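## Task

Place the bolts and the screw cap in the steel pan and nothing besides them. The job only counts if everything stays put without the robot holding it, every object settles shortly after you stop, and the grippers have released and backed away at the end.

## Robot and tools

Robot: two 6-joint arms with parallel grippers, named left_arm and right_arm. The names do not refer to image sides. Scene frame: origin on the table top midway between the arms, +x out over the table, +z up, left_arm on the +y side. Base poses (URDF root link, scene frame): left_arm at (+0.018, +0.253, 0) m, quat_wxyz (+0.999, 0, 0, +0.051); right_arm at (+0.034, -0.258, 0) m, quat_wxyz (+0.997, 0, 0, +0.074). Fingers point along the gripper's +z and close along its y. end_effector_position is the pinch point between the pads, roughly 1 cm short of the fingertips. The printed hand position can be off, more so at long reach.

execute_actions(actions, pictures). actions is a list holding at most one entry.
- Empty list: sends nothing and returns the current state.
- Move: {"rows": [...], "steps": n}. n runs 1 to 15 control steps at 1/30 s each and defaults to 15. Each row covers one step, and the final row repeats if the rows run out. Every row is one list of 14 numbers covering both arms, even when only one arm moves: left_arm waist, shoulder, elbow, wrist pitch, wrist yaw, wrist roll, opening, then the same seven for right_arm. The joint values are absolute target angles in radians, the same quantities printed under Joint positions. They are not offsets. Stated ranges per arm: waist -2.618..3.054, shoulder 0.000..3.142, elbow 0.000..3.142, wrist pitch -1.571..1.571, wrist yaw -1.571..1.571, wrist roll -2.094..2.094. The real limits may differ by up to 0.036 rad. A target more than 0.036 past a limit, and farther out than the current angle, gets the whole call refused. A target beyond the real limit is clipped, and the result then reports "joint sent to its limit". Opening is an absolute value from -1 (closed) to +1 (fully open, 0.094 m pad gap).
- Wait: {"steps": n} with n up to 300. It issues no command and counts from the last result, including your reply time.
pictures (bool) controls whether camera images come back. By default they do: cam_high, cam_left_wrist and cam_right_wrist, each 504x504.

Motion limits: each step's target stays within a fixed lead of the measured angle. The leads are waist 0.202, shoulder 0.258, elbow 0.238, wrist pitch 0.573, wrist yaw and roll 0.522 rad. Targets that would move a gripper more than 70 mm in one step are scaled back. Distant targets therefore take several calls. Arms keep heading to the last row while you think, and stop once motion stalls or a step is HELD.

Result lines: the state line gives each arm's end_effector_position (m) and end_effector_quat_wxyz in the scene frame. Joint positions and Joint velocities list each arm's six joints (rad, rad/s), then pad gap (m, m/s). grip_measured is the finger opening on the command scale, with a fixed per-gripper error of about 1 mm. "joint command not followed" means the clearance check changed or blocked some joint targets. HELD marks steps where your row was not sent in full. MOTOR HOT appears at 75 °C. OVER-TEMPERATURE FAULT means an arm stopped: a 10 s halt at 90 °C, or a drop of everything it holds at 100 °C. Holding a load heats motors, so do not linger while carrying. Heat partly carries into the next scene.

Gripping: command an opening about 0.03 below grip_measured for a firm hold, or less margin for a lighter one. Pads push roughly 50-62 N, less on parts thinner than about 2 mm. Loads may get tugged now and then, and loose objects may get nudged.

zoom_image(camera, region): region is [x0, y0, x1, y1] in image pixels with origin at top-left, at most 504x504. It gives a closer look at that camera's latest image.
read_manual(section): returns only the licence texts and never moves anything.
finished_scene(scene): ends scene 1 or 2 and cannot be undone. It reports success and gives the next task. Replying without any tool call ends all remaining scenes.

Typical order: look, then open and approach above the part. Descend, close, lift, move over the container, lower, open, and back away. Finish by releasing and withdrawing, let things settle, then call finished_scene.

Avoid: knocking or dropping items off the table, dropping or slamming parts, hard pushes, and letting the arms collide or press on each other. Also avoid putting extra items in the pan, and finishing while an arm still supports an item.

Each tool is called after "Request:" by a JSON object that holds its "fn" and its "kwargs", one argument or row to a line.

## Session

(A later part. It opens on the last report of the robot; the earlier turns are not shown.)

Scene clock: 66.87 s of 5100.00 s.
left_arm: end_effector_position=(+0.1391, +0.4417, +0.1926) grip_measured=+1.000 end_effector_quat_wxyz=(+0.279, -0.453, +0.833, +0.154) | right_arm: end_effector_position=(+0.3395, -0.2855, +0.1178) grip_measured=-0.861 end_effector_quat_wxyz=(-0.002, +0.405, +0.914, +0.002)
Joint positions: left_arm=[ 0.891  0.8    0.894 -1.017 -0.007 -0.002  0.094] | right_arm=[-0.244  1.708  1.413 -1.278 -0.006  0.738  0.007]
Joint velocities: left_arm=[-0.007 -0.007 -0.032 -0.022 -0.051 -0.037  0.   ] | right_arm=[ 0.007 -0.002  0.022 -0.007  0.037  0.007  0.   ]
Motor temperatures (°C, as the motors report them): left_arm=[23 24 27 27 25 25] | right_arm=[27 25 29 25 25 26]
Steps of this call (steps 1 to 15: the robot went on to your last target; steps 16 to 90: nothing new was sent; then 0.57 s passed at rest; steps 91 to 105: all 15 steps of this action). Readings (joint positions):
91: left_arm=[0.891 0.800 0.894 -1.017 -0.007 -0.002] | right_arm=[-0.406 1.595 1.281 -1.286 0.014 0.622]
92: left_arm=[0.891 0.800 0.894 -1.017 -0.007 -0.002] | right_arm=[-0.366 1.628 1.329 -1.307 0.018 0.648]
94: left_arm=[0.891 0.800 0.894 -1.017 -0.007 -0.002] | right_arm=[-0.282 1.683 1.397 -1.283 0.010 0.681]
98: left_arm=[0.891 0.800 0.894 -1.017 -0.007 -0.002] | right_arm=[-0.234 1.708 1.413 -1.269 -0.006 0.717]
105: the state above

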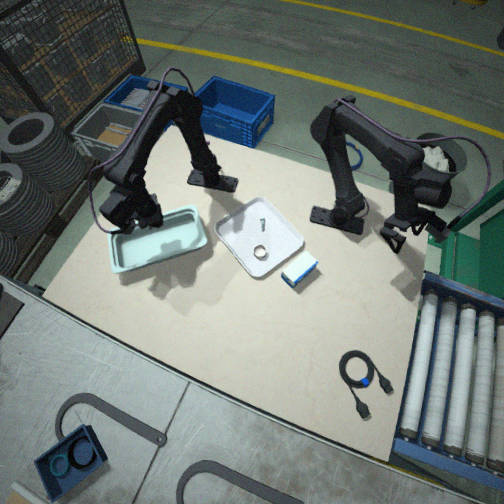

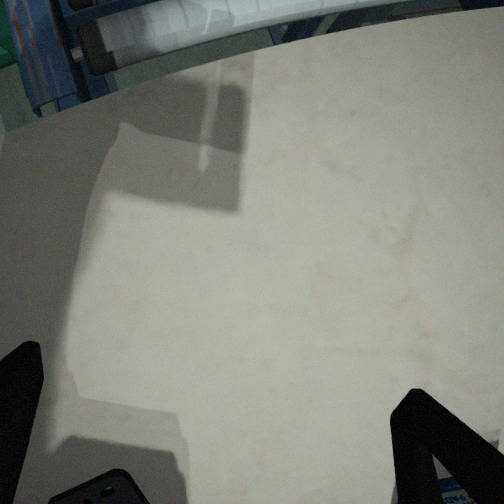

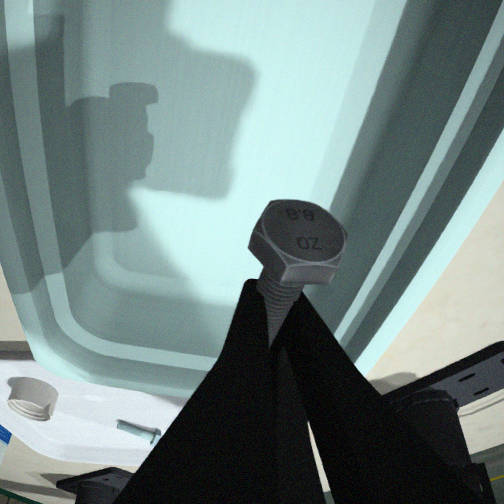

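Request:
{"fn": "execute_actions", "kwargs": {
  "actions": [
    {"rows":[[0.9,0.8,0.9,-1.0,0,0,1,-0.25,1.82,1.25,-0.99,0,0.75,-0.88]]}
  ],
  "pictures": false
}}

Request:
{"fn": "execute_actions", "kwargs": {
  "actions": [
    {"rows":[[0.9,0.8,0.9,-1.0,0,0,1,-0.25,1.82,1.25,-0.99,0,0.75,-0.4]],"steps":8}
  ]
}}

Request:
{"fn": "execute_actions", "kwargs": {
  "actions": [
    {"rows":[[0.9,0.8,0.9,-1.0,0,0,1,-0.25,1.68,1.46,-1.32,0,0.75,-0.4]],"steps":12}
  ],
  "pictures": false
}}

Request:
{"fn": "execute_actions", "kwargs": {
  "actions": [
    {"rows":[[0.9,0.8,0.9,-1.0,0,0,1,0.99,1.58,1.33,-1.3,0,0.85,-0.1]]}
  ],
  "pictures": false
}}

Request:
{"fn": "execute_actions", "kwargs": {
  "actions": [
    {"rows":[[0.9,0.8,0.9,-1.0,0,0,1,0.99,1.66,1.085,-0.98,0,0.85,-0.1]]}
  ]
}}

Scene clock: 75.67 s of 5100.00 s.
left_arm: end_effector_position=(+0.1391, +0.4417, +0.1926) grip_measured=+1.000 end_effector_quat_wxyz=(+0.279, -0.453, +0.833, +0.154) | right_arm: end_effector_position=(+0.3489, -0.2864, +0.0346) grip_measured=-0.861 end_effector_quat_wxyz=(-0.021, +0.407, +0.913, -0.004)
Joint positions: left_arm=[ 0.891  0.8    0.894 -1.017 -0.007 -0.002  0.094] | right_arm=[-0.244  1.846  1.241 -1.009 -0.006  0.744  0.007]
Joint velocities: left_arm=[-0.027  0.007  0.007 -0.007 -0.037  0.066  0.   ] | right_arm=[-0.012  0.017  0.002  0.037 -0.007  0.007 -0.001]
Motor temperatures (°C, as the motors report them): left_arm=[23 24 27 27 25 25] | right_arm=[27 26 29 25 25 26]
Steps of this call (steps 1 to 15: the robot went on to your last target; steps 16 to 90: nothing new was sent; then 5.30 s passed at rest; steps 91 to 105: all 15 steps of this action). Readings (joint positions):
91: left_arm=[0.891 0.800 0.894 -1.017 -0.007 -0.002] | right_arm=[-0.244 1.712 1.392 -1.245 -0.006 0.744]
92: left_arm=[0.891 0.800 0.894 -1.017 -0.007 -0.002] | right_arm=[-0.244 1.719 1.360 -1.191 -0.006 0.744]
94: left_arm=[0.891 0.800 0.894 -1.017 -0.007 -0.002] | right_arm=[-0.244 1.772 1.301 -1.114 -0.006 0.744]
98: left_arm=[0.891 0.800 0.894 -1.017 -0.007 -0.002] | right_arm=[-0.244 1.856 1.244 -1.048 -0.006 0.744]
105: the state above

Scene clock: 75.93 s of 5100.00 s.
left_arm: end_effector_position=(+0.1391, +0.4417, +0.1926) grip_measured=+1.000 end_effector_quat_wxyz=(+0.279, -0.453, +0.833, +0.154) | right_arm: end_effector_position=(+0.3507, -0.2866, +0.0345) grip_measured=-0.402 end_effector_quat_wxyz=(-0.018, +0.407, +0.913, -0.003)
Joint positions: left_arm=[ 0.891  0.8    0.894 -1.017 -0.007 -0.002  0.094] | right_arm=[-0.244  1.846  1.241 -1.001 -0.006  0.744  0.028]
Joint velocities: left_arm=[-0.017 -0.017 -0.007  0.051 -0.037 -0.051  0.   ] | right_arm=[-0.017  0.012  0.007  0.051 -0.022  0.007 -0.   ]
Motor temperatures (°C, as the motors report them): left_arm=[23 24 27 27 25 25] | right_arm=[27 26 29 25 25 26]
Steps of this call (steps 1 to 8: all 8 steps of this action). Readings (joint positions):
1: left_arm=[0.891 0.800 0.894 -1.017 -0.007 -0.002] | right_arm=[-0.244 1.846 1.241 -1.006 -0.006 0.744]
2: left_arm=[0.891 0.800 0.894 -1.017 -0.007 -0.002] | right_arm=[-0.244 1.846 1.241 -1.005 -0.006 0.744]
4: left_arm=[0.891 0.800 0.894 -1.017 -0.007 -0.002] | right_arm=[-0.244 1.846 1.241 -1.003 -0.006 0.744]
8: the state above

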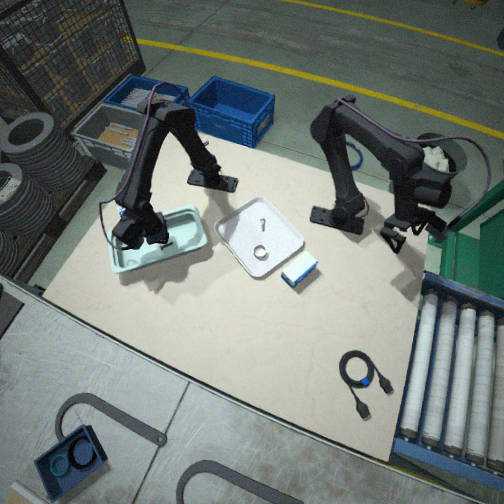

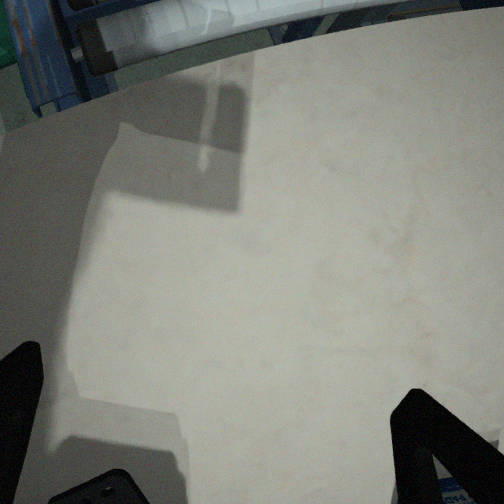

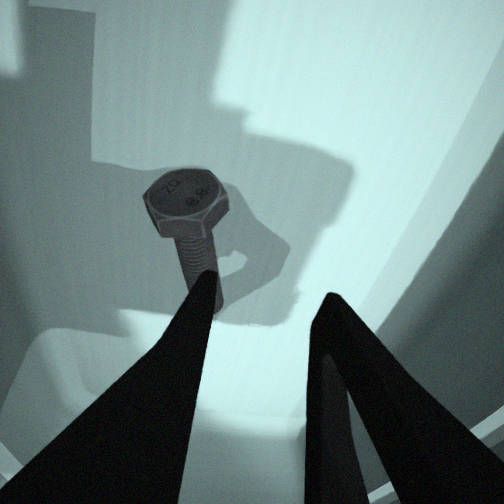

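Scene clock: 76.33 s of 5100.00 s.
left_arm: end_effector_position=(+0.1391, +0.4417, +0.1926) grip_measured=+1.000 end_effector_quat_wxyz=(+0.279, -0.453, +0.833, +0.154) | right_arm: end_effector_position=(+0.3493, -0.2865, +0.1403) grip_measured=-0.402 end_effector_quat_wxyz=(+0.037, +0.407, +0.913, +0.015)
Joint positions: left_arm=[ 0.891  0.8    0.894 -1.017 -0.007 -0.002  0.094] | right_arm=[-0.244  1.667  1.453 -1.277 -0.006  0.744  0.028]
Joint velocities: left_arm=[-0.012  0.012 -0.002  0.051  0.051  0.007  0.   ] | right_arm=[-0.012  0.125 -0.007 -0.271  0.037  0.007  0.001]
Motor temperatures (°C, as the motors report them): left_arm=[23 24 27 27 25 25] | right_arm=[27 26 29 25 25 26]
Steps of this call (steps 1 to 12: all 12 steps of this action). Readings (joint positions):
1: left_arm=[0.891 0.800 0.894 -1.017 -0.007 -0.002] | right_arm=[-0.244 1.842 1.258 -1.032 -0.006 0.744]
2: left_arm=[0.891 0.800 0.894 -1.017 -0.007 -0.002] | right_arm=[-0.244 1.835 1.285 -1.079 -0.006 0.744]
4: left_arm=[0.891 0.800 0.894 -1.017 -0.007 -0.002] | right_arm=[-0.244 1.792 1.349 -1.150 -0.006 0.744]
8: left_arm=[0.891 0.800 0.894 -1.017 -0.007 -0.002] | right_arm=[-0.244 1.685 1.443 -1.230 -0.006 0.744]
12: the state above

Scene clock: 76.83 s of 5100.00 s.
left_arm: end_effector_position=(+0.1391, +0.4417, +0.1926) grip_measured=+1.000 end_effector_quat_wxyz=(+0.279, -0.453, +0.833, +0.154) | right_arm: end_effector_position=(+0.1999, -0.0224, +0.1253) grip_measured=-0.101 end_effector_quat_wxyz=(+0.006, -0.057, +0.998, +0.007)
Joint positions: left_arm=[ 0.891  0.8    0.894 -1.017 -0.007 -0.002  0.094] | right_arm=[ 0.804  1.617  1.342 -1.278 -0.     0.84   0.042]
Joint velocities: left_arm=[ 0.002 -0.022  0.007 -0.007  0.022 -0.037  0.   ] | right_arm=[ 2.151  0.012 -0.002  0.037 -0.037  0.051  0.001]
Motor temperatures (°C, as the motors report them): left_arm=[23 24 27 27 25 25] | right_arm=[27 26 29 25 25 26]
Steps of this call (steps 1 to 15: all 15 steps of this action). Readings (joint positions):
1: left_arm=[0.891 0.800 0.894 -1.017 -0.007 -0.002] | right_arm=[-0.222 1.659 1.432 -1.268 0.006 0.762]
2: left_arm=[0.891 0.800 0.894 -1.017 -0.007 -0.002] | right_arm=[-0.177 1.643 1.399 -1.262 0.014 0.779]
4: left_arm=[0.891 0.800 0.894 -1.017 -0.007 -0.002] | right_arm=[-0.038 1.621 1.353 -1.276 0.013 0.803]
8: left_arm=[0.891 0.800 0.894 -1.017 -0.007 -0.002] | right_arm=[0.268 1.617 1.342 -1.281 0.005 0.827]
15: the state above

Scene clock: 77.33 s of 5100.00 s.
left_arm: end_effector_position=(+0.1391, +0.4417, +0.1926) grip_measured=+1.000 end_effector_quat_wxyz=(+0.279, -0.453, +0.833, +0.154) | right_arm: end_effector_position=(+0.1444, -0.0071, +0.0414) grip_measured=-0.101 end_effector_quat_wxyz=(-0.015, -0.150, +0.988, -0.014)
Joint positions: left_arm=[ 0.891  0.8    0.894 -1.017 -0.007 -0.002  0.094] | right_arm=[ 0.996  1.684  1.073 -1.001 -0.01   0.843  0.042]
Joint velocities: left_arm=[-0.012  0.002  0.007 -0.051 -0.022  0.022  0.   ] | right_arm=[-0.002 -0.002 -0.007  0.095 -0.037  0.037 -0.   ]
Motor temperatures (°C, as the motors report them): left_arm=[23 24 27 27 25 25] | right_arm=[27 26 29 25 25 26]
Steps of this call (steps 1 to 15: all 15 steps of this action). Readings (joint positions):
1: left_arm=[0.891 0.800 0.894 -1.017 -0.007 -0.002] | right_arm=[0.875 1.614 1.315 -1.237 -0.003 0.840]
2: left_arm=[0.891 0.800 0.894 -1.017 -0.007 -0.002] | right_arm=[0.933 1.611 1.265 -1.174 -0.007 0.840]
4: left_arm=[0.891 0.800 0.894 -1.017 -0.007 -0.002] | right_arm=[1.001 1.633 1.160 -1.092 -0.016 0.840]
8: left_arm=[0.891 0.800 0.894 -1.017 -0.007 -0.002] | right_arm=[1.002 1.688 1.074 -1.049 -0.015 0.842]
15: the state above

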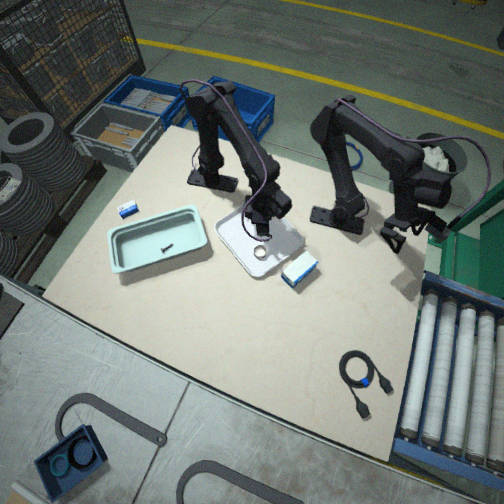

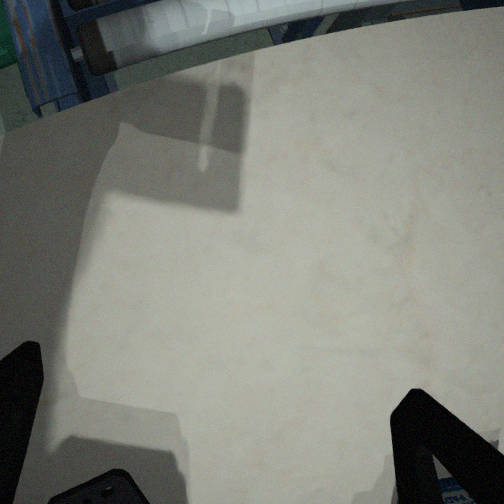

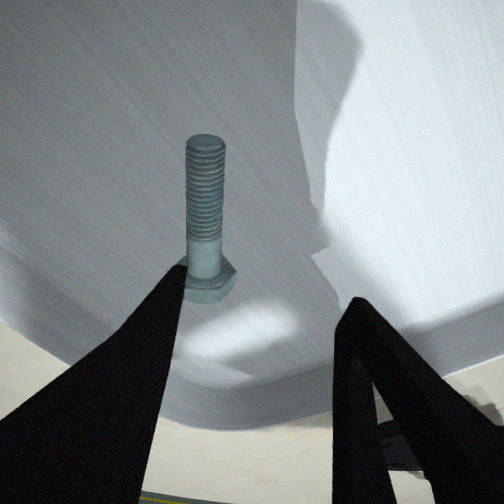

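Request:
{"fn": "execute_actions", "kwargs": {
  "actions": [
    {"rows":[[0.9,0.8,0.9,-1.0,0,0,1,0.99,1.735,1.13,-0.95,0,0.85,-0.1]],"steps":10}
  ],
  "pictures": false
}}

Request:
{"fn": "execute_actions", "kwargs": {
  "actions": [
    {"rows":[[0.9,0.8,0.9,-1.0,0,0,1,0.99,1.772,1.06,-0.855,0,0.85,-0.1]]}
  ]
}}

Scene clock: 83.60 s of 5100.00 s.
left_arm: end_effector_position=(+0.1391, +0.4417, +0.1926) grip_measured=+1.000 end_effector_quat_wxyz=(+0.279, -0.453, +0.833, +0.154) | right_arm: end_effector_position=(+0.1505, +0.0059, +0.0332) grip_measured=-0.101 end_effector_quat_wxyz=(-0.011, -0.150, +0.989, -0.009)
Joint positions: left_arm=[ 0.891  0.8    0.894 -1.017 -0.007 -0.002  0.094] | right_arm=[ 0.996  1.735  1.098 -0.961 -0.01   0.844  0.042]
Joint velocities: left_arm=[-0.012 -0.027  0.022  0.022  0.037 -0.037  0.   ] | right_arm=[-0.002  0.002 -0.007 -0.022 -0.022 -0.037 -0.001]
Motor temperatures (°C, as the motors report them): left_arm=[23 24 27 27 25 25] | right_arm=[27 27 29 25 25 26]
Steps of this call (steps 1 to 30: the robot went on to your last target; steps 31 to 110: nothing new was sent; then 2.27 s passed at rest; steps 111 to 120: all 10 steps of this action). Readings (joint positions):
111: left_arm=[0.891 0.800 0.894 -1.017 -0.007 -0.002] | right_arm=[0.996 1.689 1.077 -0.990 -0.010 0.844]
112: left_arm=[0.891 0.800 0.894 -1.017 -0.007 -0.002] | right_arm=[0.996 1.700 1.085 -0.987 -0.010 0.844]
114: left_arm=[0.891 0.800 0.894 -1.017 -0.007 -0.002] | right_arm=[0.996 1.722 1.097 -0.972 -0.010 0.844]
118: left_arm=[0.891 0.800 0.894 -1.017 -0.007 -0.002] | right_arm=[0.996 1.735 1.098 -0.961 -0.010 0.844]
120: the state above

Scene clock: 84.10 s of 5100.00 s.
left_arm: end_effector_position=(+0.1391, +0.4417, +0.1926) grip_measured=+1.000 end_effector_quat_wxyz=(+0.279, -0.453, +0.833, +0.154) | right_arm: end_effector_position=(+0.1547, +0.0152, +0.0166) grip_measured=-0.101 end_effector_quat_wxyz=(-0.004, -0.150, +0.989, +0.003)
Joint positions: left_arm=[ 0.891  0.8    0.894 -1.017 -0.007 -0.002  0.094] | right_arm=[ 0.996  1.773  1.072 -0.868 -0.01   0.844  0.042]
Joint velocities: left_arm=[ 0.017  0.012  0.002 -0.037 -0.007 -0.007  0.   ] | right_arm=[ 0.002 -0.002  0.002  0.081 -0.037 -0.051  0.   ]
Motor temperatures (°C, as the motors report them): left_arm=[23 24 27 27 25 25] | right_arm=[27 27 29 25 25 26]
Steps of this call (steps 1 to 15: all 15 steps of this action). Readings (joint positions):
1: left_arm=[0.891 0.800 0.894 -1.017 -0.007 -0.002] | right_arm=[0.996 1.737 1.095 -0.950 -0.010 0.844]
2: left_arm=[0.891 0.800 0.894 -1.017 -0.007 -0.002] | right_arm=[0.996 1.742 1.090 -0.931 -0.010 0.844]
4: left_arm=[0.891 0.800 0.894 -1.017 -0.007 -0.002] | right_arm=[0.996 1.758 1.082 -0.904 -0.010 0.844]
8: left_arm=[0.891 0.800 0.894 -1.017 -0.007 -0.002] | right_arm=[0.996 1.773 1.072 -0.882 -0.010 0.844]
15: the state above

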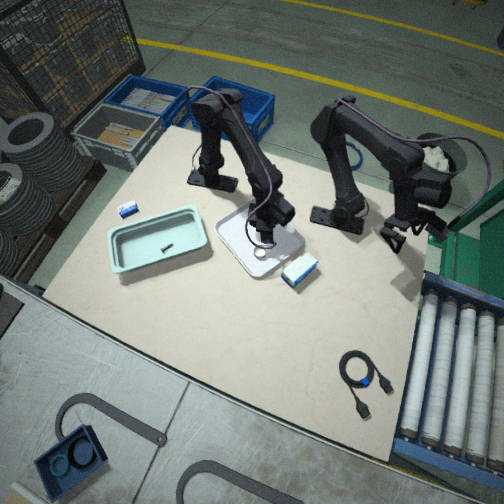

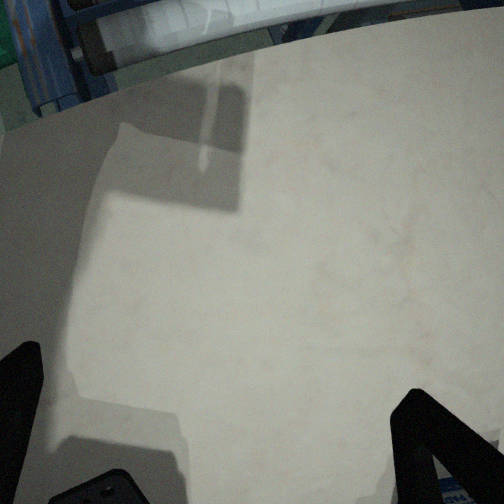

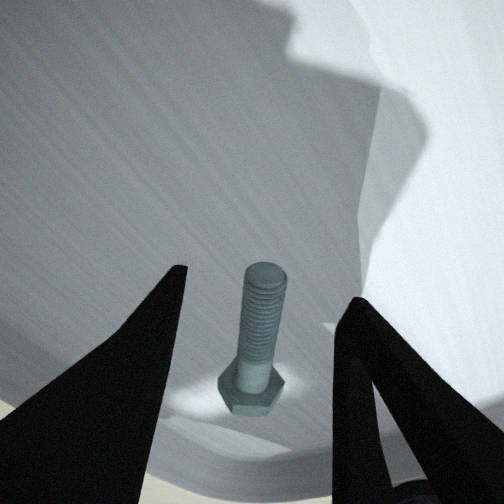

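Request:
{"fn": "execute_actions", "kwargs": {
  "actions": [
    {"rows":[[0.9,0.8,0.9,-1.0,0,0,1,1.035,1.775,1.05,-0.895,0,0.88,-0.3]]}
  ]
}}

Request:
{"fn": "execute_actions", "kwargs": {
  "actions": [
    {"rows":[[0.9,0.8,0.9,-1.0,0,0,1,1.035,1.775,1.05,-0.895,0,0.88,-0.88]],"steps":12}
  ]
}}

Scene clock: 90.03 s of 5100.00 s.
left_arm: end_effector_position=(+0.1391, +0.4417, +0.1926) grip_measured=+1.000 end_effector_quat_wxyz=(+0.279, -0.453, +0.833, +0.154) | right_arm: end_effector_position=(+0.1439, +0.0155, +0.0166) grip_measured=-0.298 end_effector_quat_wxyz=(-0.007, -0.153, +0.988, -0.004)
Joint positions: left_arm=[ 0.891  0.8    0.894 -1.017 -0.007 -0.002  0.094] | right_arm=[ 1.032  1.773  1.072 -0.884 -0.007  0.873  0.033]
Joint velocities: left_arm=[-0.002 -0.002 -0.017  0.037 -0.007  0.007  0.   ] | right_arm=[ 0.007 -0.012 -0.002 -0.007  0.007 -0.095 -0.001]
Motor temperatures (°C, as the motors report them): left_arm=[23 24 27 27 25 25] | right_arm=[27 27 29 25 25 26]
Steps of this call (steps 1 to 15: the robot went on to your last target; steps 16 to 90: nothing new was sent; then 2.43 s passed at rest; steps 91 to 105: all 15 steps of this action). Readings (joint positions):
91: left_arm=[0.891 0.800 0.894 -1.017 -0.007 -0.002] | right_arm=[0.999 1.773 1.072 -0.866 -0.008 0.849]
92: left_arm=[0.891 0.800 0.894 -1.017 -0.007 -0.002] | right_arm=[1.006 1.773 1.072 -0.869 -0.007 0.854]
94: left_arm=[0.891 0.800 0.894 -1.017 -0.007 -0.002] | right_arm=[1.022 1.773 1.072 -0.876 -0.007 0.861]
98: left_arm=[0.891 0.800 0.894 -1.017 -0.007 -0.002] | right_arm=[1.032 1.773 1.072 -0.881 -0.007 0.868]
105: the state above

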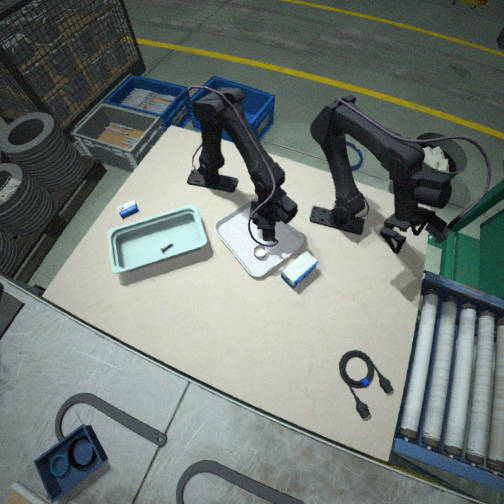

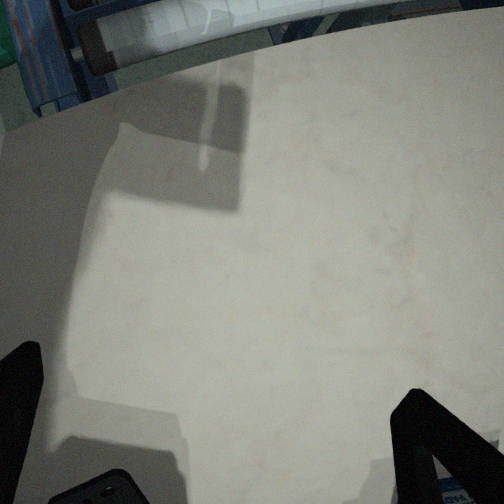

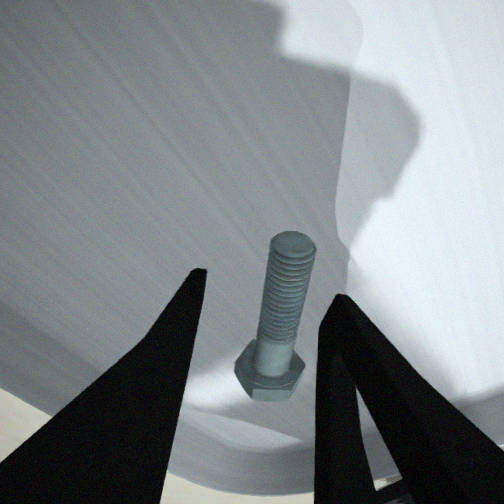

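Scene clock: 90.43 s of 5100.00 s.
left_arm: end_effector_position=(+0.1391, +0.4417, +0.1926) grip_measured=+1.000 end_effector_quat_wxyz=(+0.279, -0.453, +0.833, +0.154) | right_arm: end_effector_position=(+0.1439, +0.0152, +0.0166) grip_measured=-0.855 end_effector_quat_wxyz=(-0.007, -0.153, +0.988, -0.005)
Joint positions: left_arm=[ 0.891  0.8    0.894 -1.017 -0.007 -0.002  0.094] | right_arm=[ 1.032  1.773  1.072 -0.885 -0.006  0.874  0.007]
Joint velocities: left_arm=[-0.022  0.012 -0.007  0.037 -0.022  0.007  0.   ] | right_arm=[ 0.002  0.012 -0.017  0.022 -0.007 -0.022  0.001]
Motor temperatures (°C, as the motors report them): left_arm=[23 24 27 27 25 25] | right_arm=[27 27 29 25 25 26]
Steps of this call (steps 1 to 12: all 12 steps of this action). Readings (joint positions):
1: left_arm=[0.891 0.800 0.894 -1.017 -0.007 -0.002] | right_arm=[1.032 1.773 1.072 -0.884 -0.007 0.873]
2: left_arm=[0.891 0.800 0.894 -1.017 -0.007 -0.002] | right_arm=[1.032 1.773 1.072 -0.885 -0.006 0.873]
4: left_arm=[0.891 0.800 0.894 -1.017 -0.007 -0.002] | right_arm=[1.032 1.773 1.072 -0.885 -0.006 0.874]
8: left_arm=[0.891 0.800 0.894 -1.017 -0.007 -0.002] | right_arm=[1.032 1.773 1.072 -0.885 -0.006 0.874]
12: the state above

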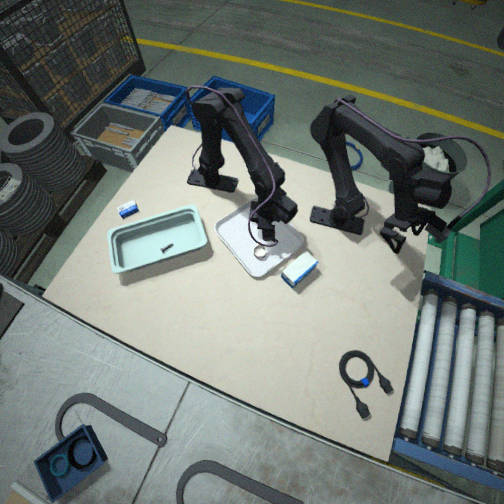

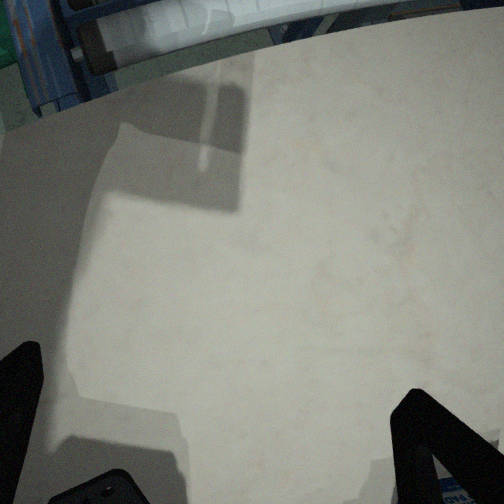

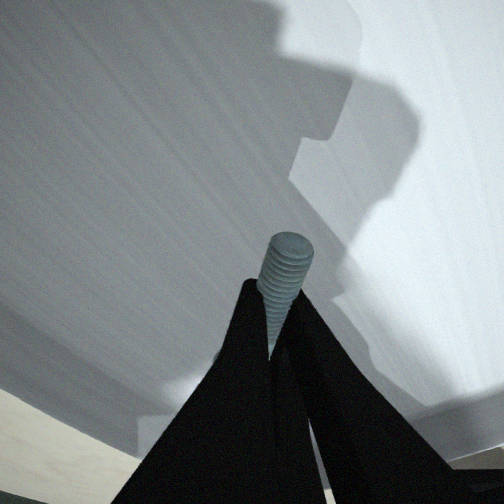

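Request:
{"fn": "execute_actions", "kwargs": {
  "actions": [
    {"rows":[[0.9,0.8,0.9,-1.0,0,0,1,1.035,1.6,1.37,-1.32,0,0.88,-0.88]],"steps":12}
  ],
  "pictures": false
}}

Request:
{"fn": "execute_actions", "kwargs": {
  "actions": [
    {"rows":[[0.9,0.8,0.9,-1.0,0,0,1,-0.09,1.62,1.39,-1.32,0,0.95,-0.88]]}
  ],
  "pictures": false
}}

Request:
{"fn": "execute_actions", "kwargs": {
  "actions": [
    {"steps":10}
  ]
}}

Scene clock: 97.40 s of 5100.00 s.
left_arm: end_effector_position=(+0.1391, +0.4417, +0.1926) grip_measured=+1.000 end_effector_quat_wxyz=(+0.279, -0.453, +0.833, +0.154) | right_arm: end_effector_position=(+0.1455, +0.0191, +0.1400) grip_measured=-0.855 end_effector_quat_wxyz=(+0.021, -0.153, +0.987, +0.041)
Joint positions: left_arm=[ 0.891  0.8    0.894 -1.017 -0.007 -0.002  0.094] | right_arm=[ 1.032  1.586  1.365 -1.257 -0.006  0.874  0.007]
Joint velocities: left_arm=[-0.017 -0.022 -0.007  0.022 -0.022  0.051  0.   ] | right_arm=[-0.012  0.129 -0.002 -0.403  0.007  0.022 -0.   ]
Motor temperatures (°C, as the motors report them): left_arm=[23 24 27 27 25 25] | right_arm=[27 27 29 24 25 26]
Steps of this call (steps 1 to 15: the robot went on to your last target; steps 16 to 90: nothing new was sent; then 3.57 s passed at rest; steps 91 to 102: all 12 steps of this action). Readings (joint positions):
91: left_arm=[0.891 0.800 0.894 -1.017 -0.007 -0.002] | right_arm=[1.032 1.770 1.091 -0.926 -0.006 0.874]
92: left_arm=[0.891 0.800 0.894 -1.017 -0.007 -0.002] | right_arm=[1.032 1.761 1.123 -0.988 -0.006 0.874]
94: left_arm=[0.891 0.800 0.894 -1.017 -0.007 -0.002] | right_arm=[1.032 1.721 1.203 -1.083 -0.006 0.874]
98: left_arm=[0.891 0.800 0.894 -1.017 -0.007 -0.002] | right_arm=[1.032 1.618 1.346 -1.193 -0.006 0.874]
102: the state above

Scene clock: 97.90 s of 5100.00 s.
left_arm: end_effector_position=(+0.1391, +0.4417, +0.1926) grip_measured=+1.000 end_effector_quat_wxyz=(+0.279, -0.453, +0.833, +0.154) | right_arm: end_effector_position=(+0.3238, -0.2152, +0.1263) grip_measured=-0.855 end_effector_quat_wxyz=(+0.007, +0.389, +0.921, +0.007)
Joint positions: left_arm=[ 0.891  0.8    0.894 -1.017 -0.007 -0.002  0.094] | right_arm=[-0.007  1.634  1.365 -1.283 -0.005  0.941  0.007]
Joint velocities: left_arm=[-0.002 -0.012  0.012  0.066 -0.022 -0.037  0.   ] | right_arm=[-1.956 -0.012  0.012 -0.037  0.154  0.037  0.001]
Motor temperatures (°C, as the motors report them): left_arm=[23 24 27 27 25 25] | right_arm=[27 27 29 24 25 26]
Steps of this call (steps 1 to 15: all 15 steps of this action). Readings (joint positions):
1: left_arm=[0.891 0.800 0.894 -1.017 -0.007 -0.002] | right_arm=[1.009 1.592 1.365 -1.271 -0.019 0.884]
2: left_arm=[0.891 0.800 0.894 -1.017 -0.007 -0.002] | right_arm=[0.962 1.599 1.365 -1.279 -0.026 0.895]
4: left_arm=[0.891 0.800 0.894 -1.017 -0.007 -0.002] | right_arm=[0.825 1.617 1.365 -1.283 -0.024 0.912]
8: left_arm=[0.891 0.800 0.894 -1.017 -0.007 -0.002] | right_arm=[0.523 1.634 1.365 -1.283 -0.015 0.931]
15: the state above

Scene clock: 98.23 s of 5100.00 s.
left_arm: end_effector_position=(+0.1391, +0.4417, +0.1926) grip_measured=+1.000 end_effector_quat_wxyz=(+0.279, -0.453, +0.833, +0.154) | right_arm: end_effector_position=(+0.3207, -0.2426, +0.1263) grip_measured=-0.855 end_effector_quat_wxyz=(-0.001, +0.431, +0.903, -0.003)
Joint positions: left_arm=[ 0.891  0.8    0.894 -1.017 -0.007 -0.002  0.094] | right_arm=[-0.095  1.634  1.365 -1.306  0.004  0.944  0.007]
Joint velocities: left_arm=[ 0.017 -0.002 -0.012  0.037 -0.037  0.007  0.   ] | right_arm=[ 0.017 -0.007  0.007 -0.11  -0.066  0.007 -0.001]
Motor temperatures (°C, as the motors report them): left_arm=[23 24 27 27 25 25] | right_arm=[27 27 29 24 25 26]
Steps of this call (steps 1 to 10: the robot went on to your last target). Readings (joint positions):
1: left_arm=[0.891 0.800 0.894 -1.017 -0.007 -0.002] | right_arm=[-0.065 1.634 1.365 -1.283 0.002 0.942]
2: left_arm=[0.891 0.800 0.894 -1.017 -0.007 -0.002] | right_arm=[-0.102 1.634 1.365 -1.286 0.010 0.943]
4: left_arm=[0.891 0.800 0.894 -1.017 -0.007 -0.002] | right_arm=[-0.121 1.634 1.365 -1.294 0.015 0.944]
8: left_arm=[0.891 0.800 0.894 -1.017 -0.007 -0.002] | right_arm=[-0.098 1.634 1.365 -1.304 0.007 0.944]
10: the state above

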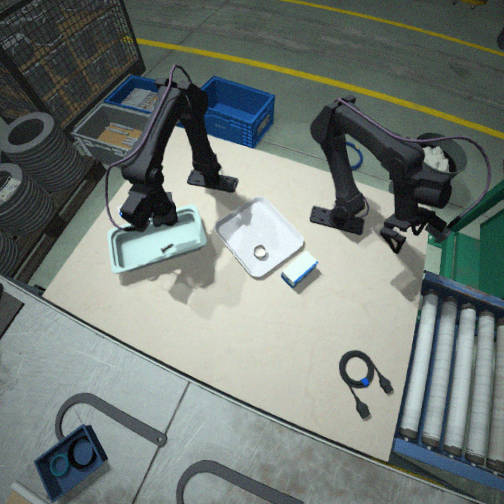

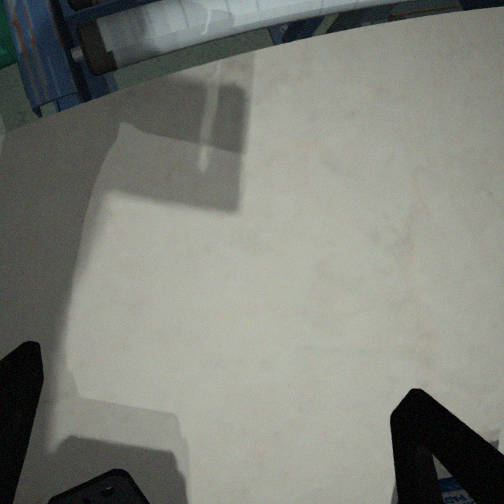

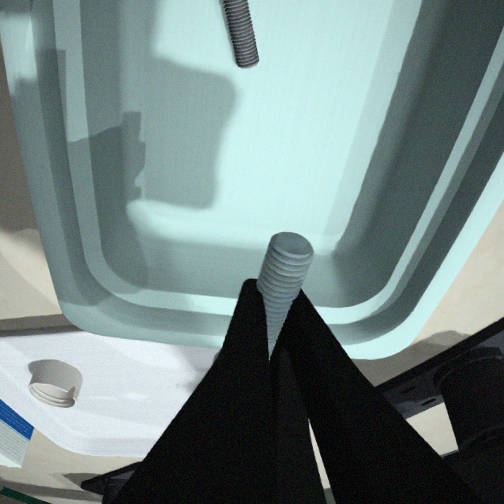

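Request:
{"fn": "execute_actions", "kwargs": {
  "actions": [
    {"rows":[[0.9,0.8,0.9,-1.0,0,0,1,-0.14,1.71,1.13,-0.96,0,0.95,-0.88]]}
  ],
  "pictures": false
}}

Request:
{"fn": "execute_actions", "kwargs": {
  "actions": [
    {"rows":[[0.9,0.8,0.9,-1.0,0,0,1,-0.14,1.71,1.13,-0.96,0,0.95,-0.4]],"steps":8}
  ]
}}

Request:
{"fn": "execute_actions", "kwargs": {
  "actions": [
    {"rows":[[0.9,0.8,0.9,-1.0,0,0,1,-0.14,1.6,1.39,-1.32,0,0.95,-0.4]],"steps":12}
  ],
  "pictures": false
}}

Request:
{"fn": "execute_actions", "kwargs": {
  "actions": [
    {"rows":[[0.9,0.8,0.9,-1.0,0,0,1,0.74,1.8,1.62,-1.35,0,0.6,0.5]]}
  ],
  "pictures": false
}}

Request:
{"fn": "execute_actions", "kwargs": {
  "actions": [
    {"rows":[[0.9,0.8,0.9,-1.0,0,0,1,0.74,1.96,1.5,-1.08,0,0.6,0.5]]}
  ]
}}

Scene clock: 108.90 s of 5100.00 s.
left_arm: end_effector_position=(+0.1391, +0.4417, +0.1926) grip_measured=+1.000 end_effector_quat_wxyz=(+0.279, -0.453, +0.833, +0.154) | right_arm: end_effector_position=(+0.3244, -0.2540, +0.0379) grip_measured=-0.855 end_effector_quat_wxyz=(-0.012, +0.450, +0.893, -0.006)
Joint positions: left_arm=[ 0.891  0.8    0.894 -1.017 -0.007 -0.002  0.094] | right_arm=[-0.137  1.735  1.118 -0.98   0.     0.944  0.007]
Joint velocities: left_arm=[ 0.017 -0.012 -0.002 -0.066 -0.037 -0.022  0.   ] | right_arm=[-0.012 -0.002 -0.002  0.095  0.081 -0.051  0.   ]
Motor temperatures (°C, as the motors report them): left_arm=[23 24 27 27 25 25] | right_arm=[27 27 30 24 25 26]
Steps of this call (steps 1 to 30: the robot went on to your last target; steps 31 to 90: nothing new was sent; then 7.17 s passed at rest; steps 91 to 105: all 15 steps of this action). Readings (joint positions):
91: left_arm=[0.891 0.800 0.894 -1.017 -0.007 -0.002] | right_arm=[-0.098 1.633 1.335 -1.264 0.001 0.944]
92: left_arm=[0.891 0.800 0.894 -1.017 -0.007 -0.002] | right_arm=[-0.105 1.632 1.286 -1.197 0.000 0.944]
94: left_arm=[0.891 0.800 0.894 -1.017 -0.007 -0.002] | right_arm=[-0.125 1.670 1.192 -1.106 0.000 0.944]
98: left_arm=[0.891 0.800 0.894 -1.017 -0.007 -0.002] | right_arm=[-0.137 1.744 1.119 -1.036 0.000 0.944]
105: the state above

Scene clock: 109.17 s of 5100.00 s.
left_arm: end_effector_position=(+0.1391, +0.4417, +0.1926) grip_measured=+1.000 end_effector_quat_wxyz=(+0.279, -0.453, +0.833, +0.154) | right_arm: end_effector_position=(+0.3269, -0.2540, +0.0378) grip_measured=-0.402 end_effector_quat_wxyz=(-0.007, +0.450, +0.893, -0.004)
Joint positions: left_arm=[ 0.891  0.8    0.894 -1.017 -0.007 -0.002  0.094] | right_arm=[-0.137  1.735  1.118 -0.971  0.     0.944  0.028]
Joint velocities: left_arm=[-0.012  0.002  0.007  0.037 -0.007 -0.022  0.   ] | right_arm=[ 0.007 -0.007 -0.002 -0.037 -0.037 -0.066  0.001]
Motor temperatures (°C, as the motors report them): left_arm=[23 24 27 27 25 25] | right_arm=[27 27 30 24 25 26]
Steps of this call (steps 1 to 8: all 8 steps of this action). Readings (joint positions):
1: left_arm=[0.891 0.800 0.894 -1.017 -0.007 -0.002] | right_arm=[-0.137 1.735 1.118 -0.978 0.000 0.944]
2: left_arm=[0.891 0.800 0.894 -1.017 -0.007 -0.002] | right_arm=[-0.137 1.735 1.118 -0.976 0.000 0.944]
4: left_arm=[0.891 0.800 0.894 -1.017 -0.007 -0.002] | right_arm=[-0.137 1.735 1.118 -0.973 0.000 0.944]
8: the state above

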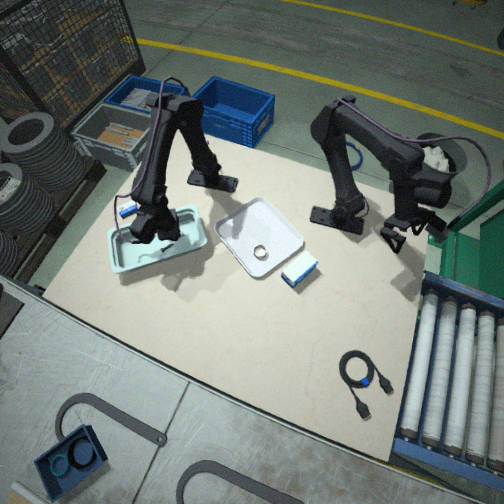

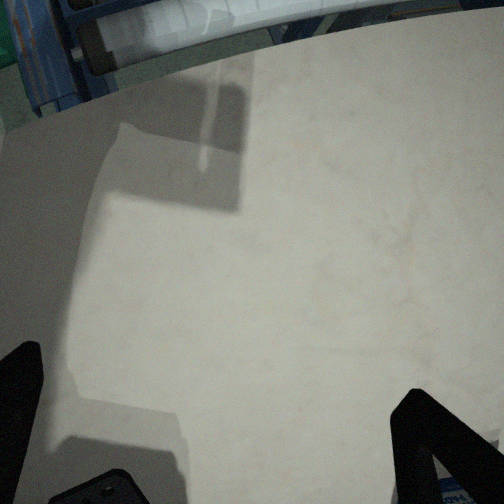

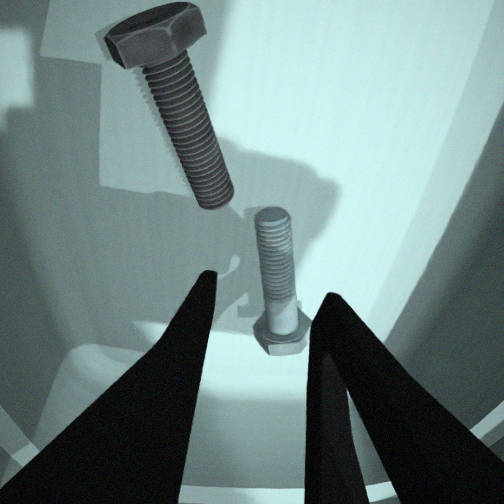

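Scene clock: 109.57 s of 5100.00 s.
left_arm: end_effector_position=(+0.1391, +0.4417, +0.1926) grip_measured=+1.000 end_effector_quat_wxyz=(+0.279, -0.453, +0.833, +0.154) | right_arm: end_effector_position=(+0.3331, -0.2539, +0.1437) grip_measured=-0.402 end_effector_quat_wxyz=(+0.040, +0.449, +0.892, +0.021)
Joint positions: left_arm=[ 0.891  0.8    0.894 -1.017 -0.007 -0.002  0.094] | right_arm=[-0.137  1.59   1.384 -1.274 -0.     0.944  0.028]
Joint velocities: left_arm=[0.007 0.007 0.002 0.037 0.007 0.022 0.   ] | right_arm=[ 0.002  0.105  0.002 -0.242  0.037 -0.051  0.   ]
Motor temperatures (°C, as the motors report them): left_arm=[23 24 27 27 25 25] | right_arm=[27 27 30 24 25 26]
Steps of this call (steps 1 to 12: all 12 steps of this action). Readings (joint positions):
1: left_arm=[0.891 0.800 0.894 -1.017 -0.007 -0.002] | right_arm=[-0.137 1.732 1.140 -1.009 -0.000 0.944]
2: left_arm=[0.891 0.800 0.894 -1.017 -0.007 -0.002] | right_arm=[-0.137 1.728 1.176 -1.067 -0.000 0.944]
4: left_arm=[0.891 0.800 0.894 -1.017 -0.007 -0.002] | right_arm=[-0.137 1.694 1.265 -1.147 -0.000 0.944]
8: left_arm=[0.891 0.800 0.894 -1.017 -0.007 -0.002] | right_arm=[-0.137 1.603 1.377 -1.220 -0.000 0.944]
12: the state above

Scene clock: 110.07 s of 5100.00 s.
left_arm: end_effector_position=(+0.1391, +0.4417, +0.1926) grip_measured=+1.000 end_effector_quat_wxyz=(+0.279, -0.453, +0.833, +0.154) | right_arm: end_effector_position=(+0.2406, +0.0189, +0.1255) grip_measured=+0.499 end_effector_quat_wxyz=(+0.004, -0.150, +0.989, +0.013)
Joint positions: left_arm=[ 0.891  0.8    0.894 -1.017 -0.007 -0.002  0.094] | right_arm=[ 0.771  1.832  1.593 -1.308 -0.014  0.618  0.07 ]
Joint velocities: left_arm=[-0.002  0.002 -0.002 -0.066 -0.022 -0.007  0.   ] | right_arm=[ 0.779 -0.056 -0.017 -0.183 -0.227 -0.154 -0.   ]
Motor temperatures (°C, as the motors report them): left_arm=[23 24 27 27 25 25] | right_arm=[27 27 30 24 25 26]
Steps of this call (steps 1 to 15: all 15 steps of this action). Readings (joint positions):
1: left_arm=[0.891 0.800 0.894 -1.017 -0.007 -0.002] | right_arm=[-0.118 1.619 1.418 -1.315 0.010 0.897]
2: left_arm=[0.891 0.800 0.894 -1.017 -0.007 -0.002] | right_arm=[-0.077 1.667 1.479 -1.345 0.016 0.846]
4: left_arm=[0.891 0.800 0.894 -1.017 -0.007 -0.002] | right_arm=[0.039 1.755 1.568 -1.326 0.018 0.764]
8: left_arm=[0.891 0.800 0.894 -1.017 -0.007 -0.002] | right_arm=[0.318 1.828 1.593 -1.301 0.013 0.670]
15: the state above

Scene clock: 110.57 s of 5100.00 s.
left_arm: end_effector_position=(+0.1391, +0.4417, +0.1926) grip_measured=+1.000 end_effector_quat_wxyz=(+0.279, -0.453, +0.833, +0.154) | right_arm: end_effector_position=(+0.2632, +0.0268, +0.0489) grip_measured=+0.499 end_effector_quat_wxyz=(-0.009, -0.139, +0.990, -0.004)
Joint positions: left_arm=[ 0.891  0.8    0.894 -1.017 -0.007 -0.002  0.094] | right_arm=[ 0.738  1.986  1.495 -1.098 -0.007  0.607  0.07 ]
Joint velocities: left_arm=[ 0.002 -0.002 -0.007  0.007  0.022 -0.081  0.   ] | right_arm=[-0.002 -0.046  0.002  0.066  0.022  0.022 -0.001]
Motor temperatures (°C, as the motors report them): left_arm=[23 24 27 27 25 25] | right_arm=[27 27 30 24 25 26]
Steps of this call (steps 1 to 15: all 15 steps of this action). Readings (joint positions):
1: left_arm=[0.891 0.800 0.894 -1.017 -0.007 -0.002] | right_arm=[0.788 1.838 1.582 -1.288 -0.019 0.615]
2: left_arm=[0.891 0.800 0.894 -1.017 -0.007 -0.002] | right_arm=[0.790 1.851 1.569 -1.251 -0.021 0.612]
4: left_arm=[0.891 0.800 0.894 -1.017 -0.007 -0.002] | right_arm=[0.772 1.905 1.544 -1.185 -0.019 0.610]
8: left_arm=[0.891 0.800 0.894 -1.017 -0.007 -0.002] | right_arm=[0.740 1.991 1.501 -1.122 -0.010 0.608]
15: the state above

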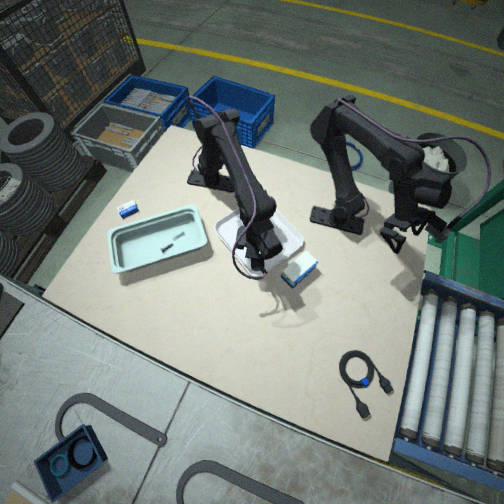

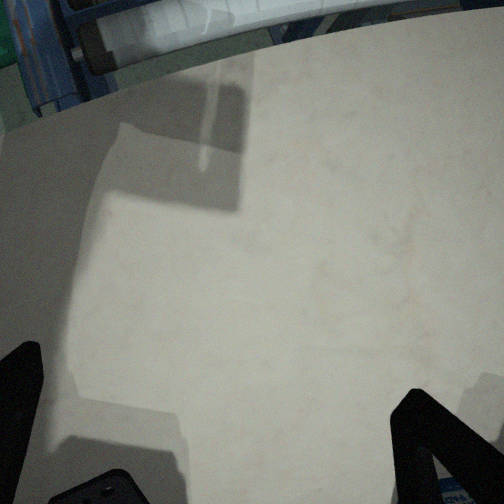

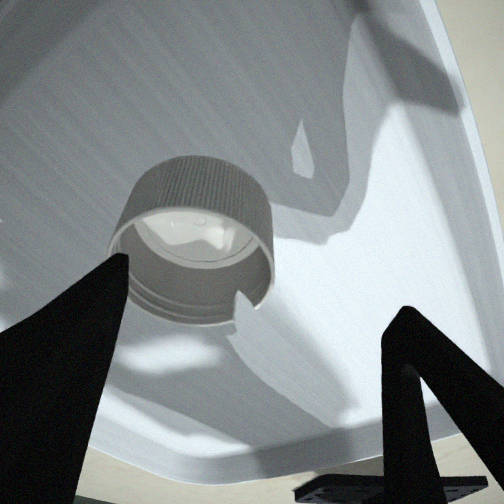

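Request:
{"fn": "execute_actions", "kwargs": {
  "actions": [
    {"rows":[[0.9,0.8,0.9,-1.0,0,0,1,0.78,2.0,1.53,-1.07,0,0.63,0.5]],"steps":8}
  ],
  "pictures": false
}}

Request:
{"fn": "execute_actions", "kwargs": {
  "actions": [
    {"rows":[[0.9,0.8,0.9,-1.0,0,0,1,0.78,2.04,1.455,-0.985,0,0.63,0.5]]}
  ]
}}

Scene clock: 117.03 s of 5100.00 s.
left_arm: end_effector_position=(+0.1391, +0.4417, +0.1926) grip_measured=+1.000 end_effector_quat_wxyz=(+0.279, -0.453, +0.833, +0.154) | right_arm: end_effector_position=(+0.2533, +0.0384, +0.0446) grip_measured=+0.499 end_effector_quat_wxyz=(-0.007, -0.153, +0.988, -0.004)
Joint positions: left_arm=[ 0.891  0.8    0.894 -1.017 -0.007 -0.002  0.094] | right_arm=[ 0.78   1.999  1.495 -1.082 -0.004  0.62   0.07 ]
Joint velocities: left_arm=[ 0.007 -0.007 -0.022  0.022 -0.051 -0.007  0.   ] | right_arm=[ 0.002  0.022 -0.007 -0.081 -0.007  0.051 -0.   ]
Motor temperatures (°C, as the motors report them): left_arm=[23 24 27 28 25 25] | right_arm=[27 28 30 24 25 26]
Steps of this call (steps 1 to 15: the robot went on to your last target; steps 16 to 90: nothing new was sent; then 3.20 s passed at rest; steps 91 to 98: all 8 steps of this action). Readings (joint positions):
91: left_arm=[0.891 0.800 0.894 -1.017 -0.007 -0.002] | right_arm=[0.741 1.987 1.495 -1.090 -0.006 0.609]
92: left_arm=[0.891 0.800 0.894 -1.017 -0.007 -0.002] | right_arm=[0.747 1.988 1.495 -1.088 -0.005 0.612]
94: left_arm=[0.891 0.800 0.894 -1.017 -0.007 -0.002] | right_arm=[0.763 1.993 1.495 -1.085 -0.004 0.616]
98: the state above

Scene clock: 117.53 s of 5100.00 s.
left_arm: end_effector_position=(+0.1391, +0.4417, +0.1926) grip_measured=+1.000 end_effector_quat_wxyz=(+0.279, -0.453, +0.833, +0.154) | right_arm: end_effector_position=(+0.2572, +0.0435, +0.0196) grip_measured=+0.499 end_effector_quat_wxyz=(-0.006, -0.152, +0.988, -0.003)
Joint positions: left_arm=[ 0.891  0.8    0.894 -1.017 -0.007 -0.002  0.094] | right_arm=[ 0.78   2.048  1.464 -0.998 -0.004  0.623  0.07 ]
Joint velocities: left_arm=[ 0.012  0.002 -0.017  0.051  0.007  0.051  0.   ] | right_arm=[-0.007 -0.012 -0.017  0.022  0.081 -0.022 -0.001]
Motor temperatures (°C, as the motors report them): left_arm=[23 24 27 28 25 25] | right_arm=[27 28 30 24 25 26]
Steps of this call (steps 1 to 15: all 15 steps of this action). Readings (joint positions):
1: left_arm=[0.891 0.800 0.894 -1.017 -0.007 -0.002] | right_arm=[0.780 2.001 1.491 -1.072 -0.004 0.621]
2: left_arm=[0.891 0.800 0.894 -1.017 -0.007 -0.002] | right_arm=[0.780 2.006 1.487 -1.055 -0.004 0.622]
4: left_arm=[0.891 0.800 0.894 -1.017 -0.007 -0.002] | right_arm=[0.780 2.022 1.479 -1.030 -0.004 0.622]
8: left_arm=[0.891 0.800 0.894 -1.017 -0.007 -0.002] | right_arm=[0.780 2.047 1.466 -1.009 -0.004 0.623]
15: the state above

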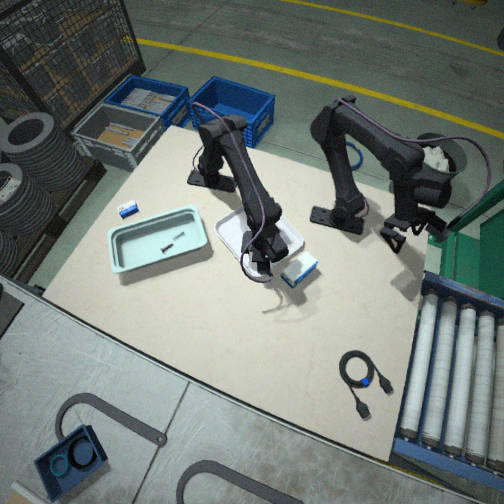

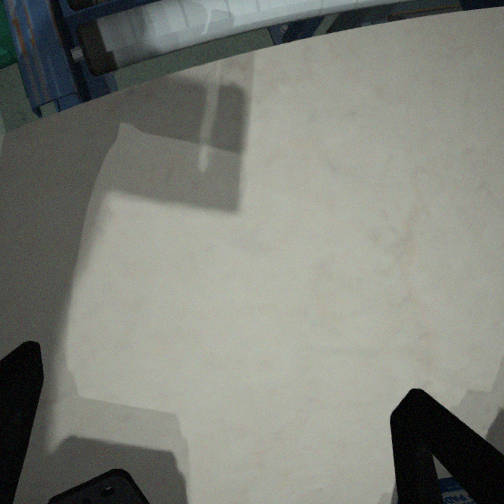

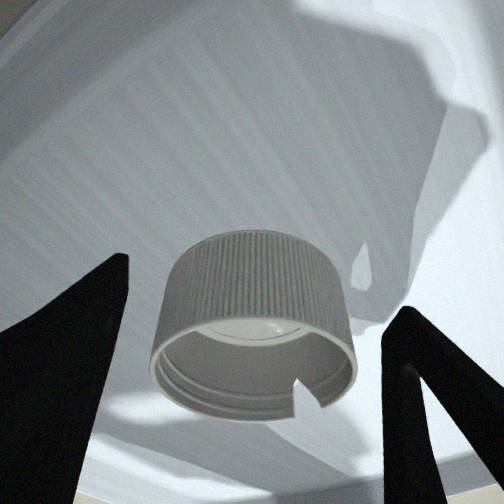

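Request:
{"fn": "execute_actions", "kwargs": {
  "actions": [
    {"rows":[[0.9,0.8,0.9,-1.0,0,0,1,0.79,2.04,1.455,-1.02,0,0.63,0.1]],"steps":10}
  ],
  "pictures": false
}}

Request:
{"fn": "execute_actions", "kwargs": {
  "actions": [
    {"rows":[[0.9,0.8,0.9,-1.0,0,0,1,0.79,2.04,1.455,-1.02,0,0.63,-0.2]],"steps":10}
  ]
}}

Scene clock: 122.60 s of 5100.00 s.
left_arm: end_effector_position=(+0.1391, +0.4417, +0.1926) grip_measured=+1.000 end_effector_quat_wxyz=(+0.279, -0.453, +0.833, +0.154) | right_arm: end_effector_position=(+0.2556, +0.0415, +0.0197) grip_measured=+0.101 end_effector_quat_wxyz=(-0.009, -0.152, +0.988, -0.006)
Joint positions: left_arm=[ 0.891  0.8    0.894 -1.017 -0.007 -0.002  0.094] | right_arm=[ 0.78   2.048  1.464 -1.009 -0.004  0.624  0.052]
Joint velocities: left_arm=[ 0.002 -0.002  0.002  0.051 -0.095 -0.007  0.   ] | right_arm=[-0.002 -0.012 -0.002  0.022 -0.037 -0.022 -0.001]
Motor temperatures (°C, as the motors report them): left_arm=[23 24 27 28 25 25] | right_arm=[27 29 29 24 25 26]
Steps of this call (steps 1 to 15: the robot went on to your last target; steps 16 to 90: nothing new was sent; then 1.73 s passed at rest; steps 91 to 100: all 10 steps of this action). Readings (joint positions):
91: left_arm=[0.891 0.800 0.894 -1.017 -0.007 -0.002] | right_arm=[0.780 2.048 1.464 -0.996 -0.004 0.624]
92: left_arm=[0.891 0.800 0.894 -1.017 -0.007 -0.002] | right_arm=[0.780 2.048 1.464 -0.999 -0.004 0.624]
94: left_arm=[0.891 0.800 0.894 -1.017 -0.007 -0.002] | right_arm=[0.780 2.048 1.464 -1.003 -0.004 0.624]
98: left_arm=[0.891 0.800 0.894 -1.017 -0.007 -0.002] | right_arm=[0.780 2.048 1.464 -1.008 -0.004 0.624]
100: the state above

Scene clock: 122.93 s of 5100.00 s.
left_arm: end_effector_position=(+0.1391, +0.4417, +0.1926) grip_measured=+1.000 end_effector_quat_wxyz=(+0.279, -0.453, +0.833, +0.154) | right_arm: end_effector_position=(+0.2555, +0.0413, +0.0197) grip_measured=-0.084 end_effector_quat_wxyz=(-0.010, -0.152, +0.988, -0.007)
Joint positions: left_arm=[ 0.891  0.8    0.894 -1.017 -0.007 -0.002  0.094] | right_arm=[ 0.78   2.048  1.464 -1.01  -0.004  0.624  0.043]
Joint velocities: left_arm=[ 0.022 -0.007 -0.027 -0.022  0.022  0.037  0.   ] | right_arm=[ 0.002  0.012 -0.002  0.051 -0.022 -0.095  0.001]
Motor temperatures (°C, as the motors report them): left_arm=[23 24 27 28 25 25] | right_arm=[27 29 29 24 25 26]
Steps of this call (steps 1 to 10: all 10 steps of this action). Readings (joint positions):
1: left_arm=[0.891 0.800 0.894 -1.017 -0.007 -0.002] | right_arm=[0.780 2.048 1.464 -1.009 -0.004 0.624]
2: left_arm=[0.891 0.800 0.894 -1.017 -0.007 -0.002] | right_arm=[0.780 2.048 1.464 -1.009 -0.004 0.624]
4: left_arm=[0.891 0.800 0.894 -1.017 -0.007 -0.002] | right_arm=[0.780 2.048 1.464 -1.009 -0.004 0.624]
8: left_arm=[0.891 0.800 0.894 -1.017 -0.007 -0.002] | right_arm=[0.780 2.048 1.464 -1.010 -0.004 0.624]
10: the state above

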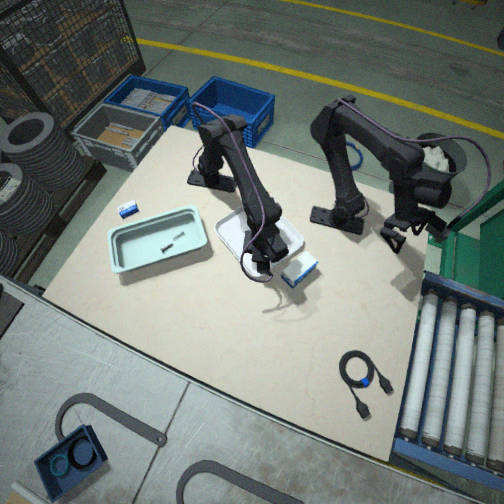

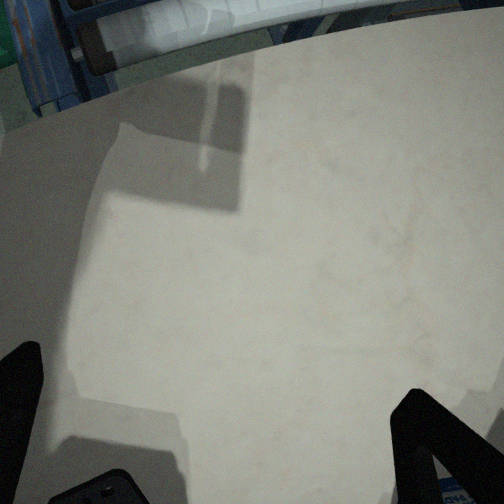

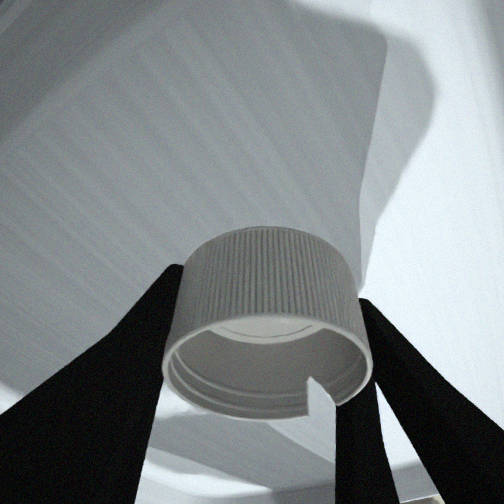

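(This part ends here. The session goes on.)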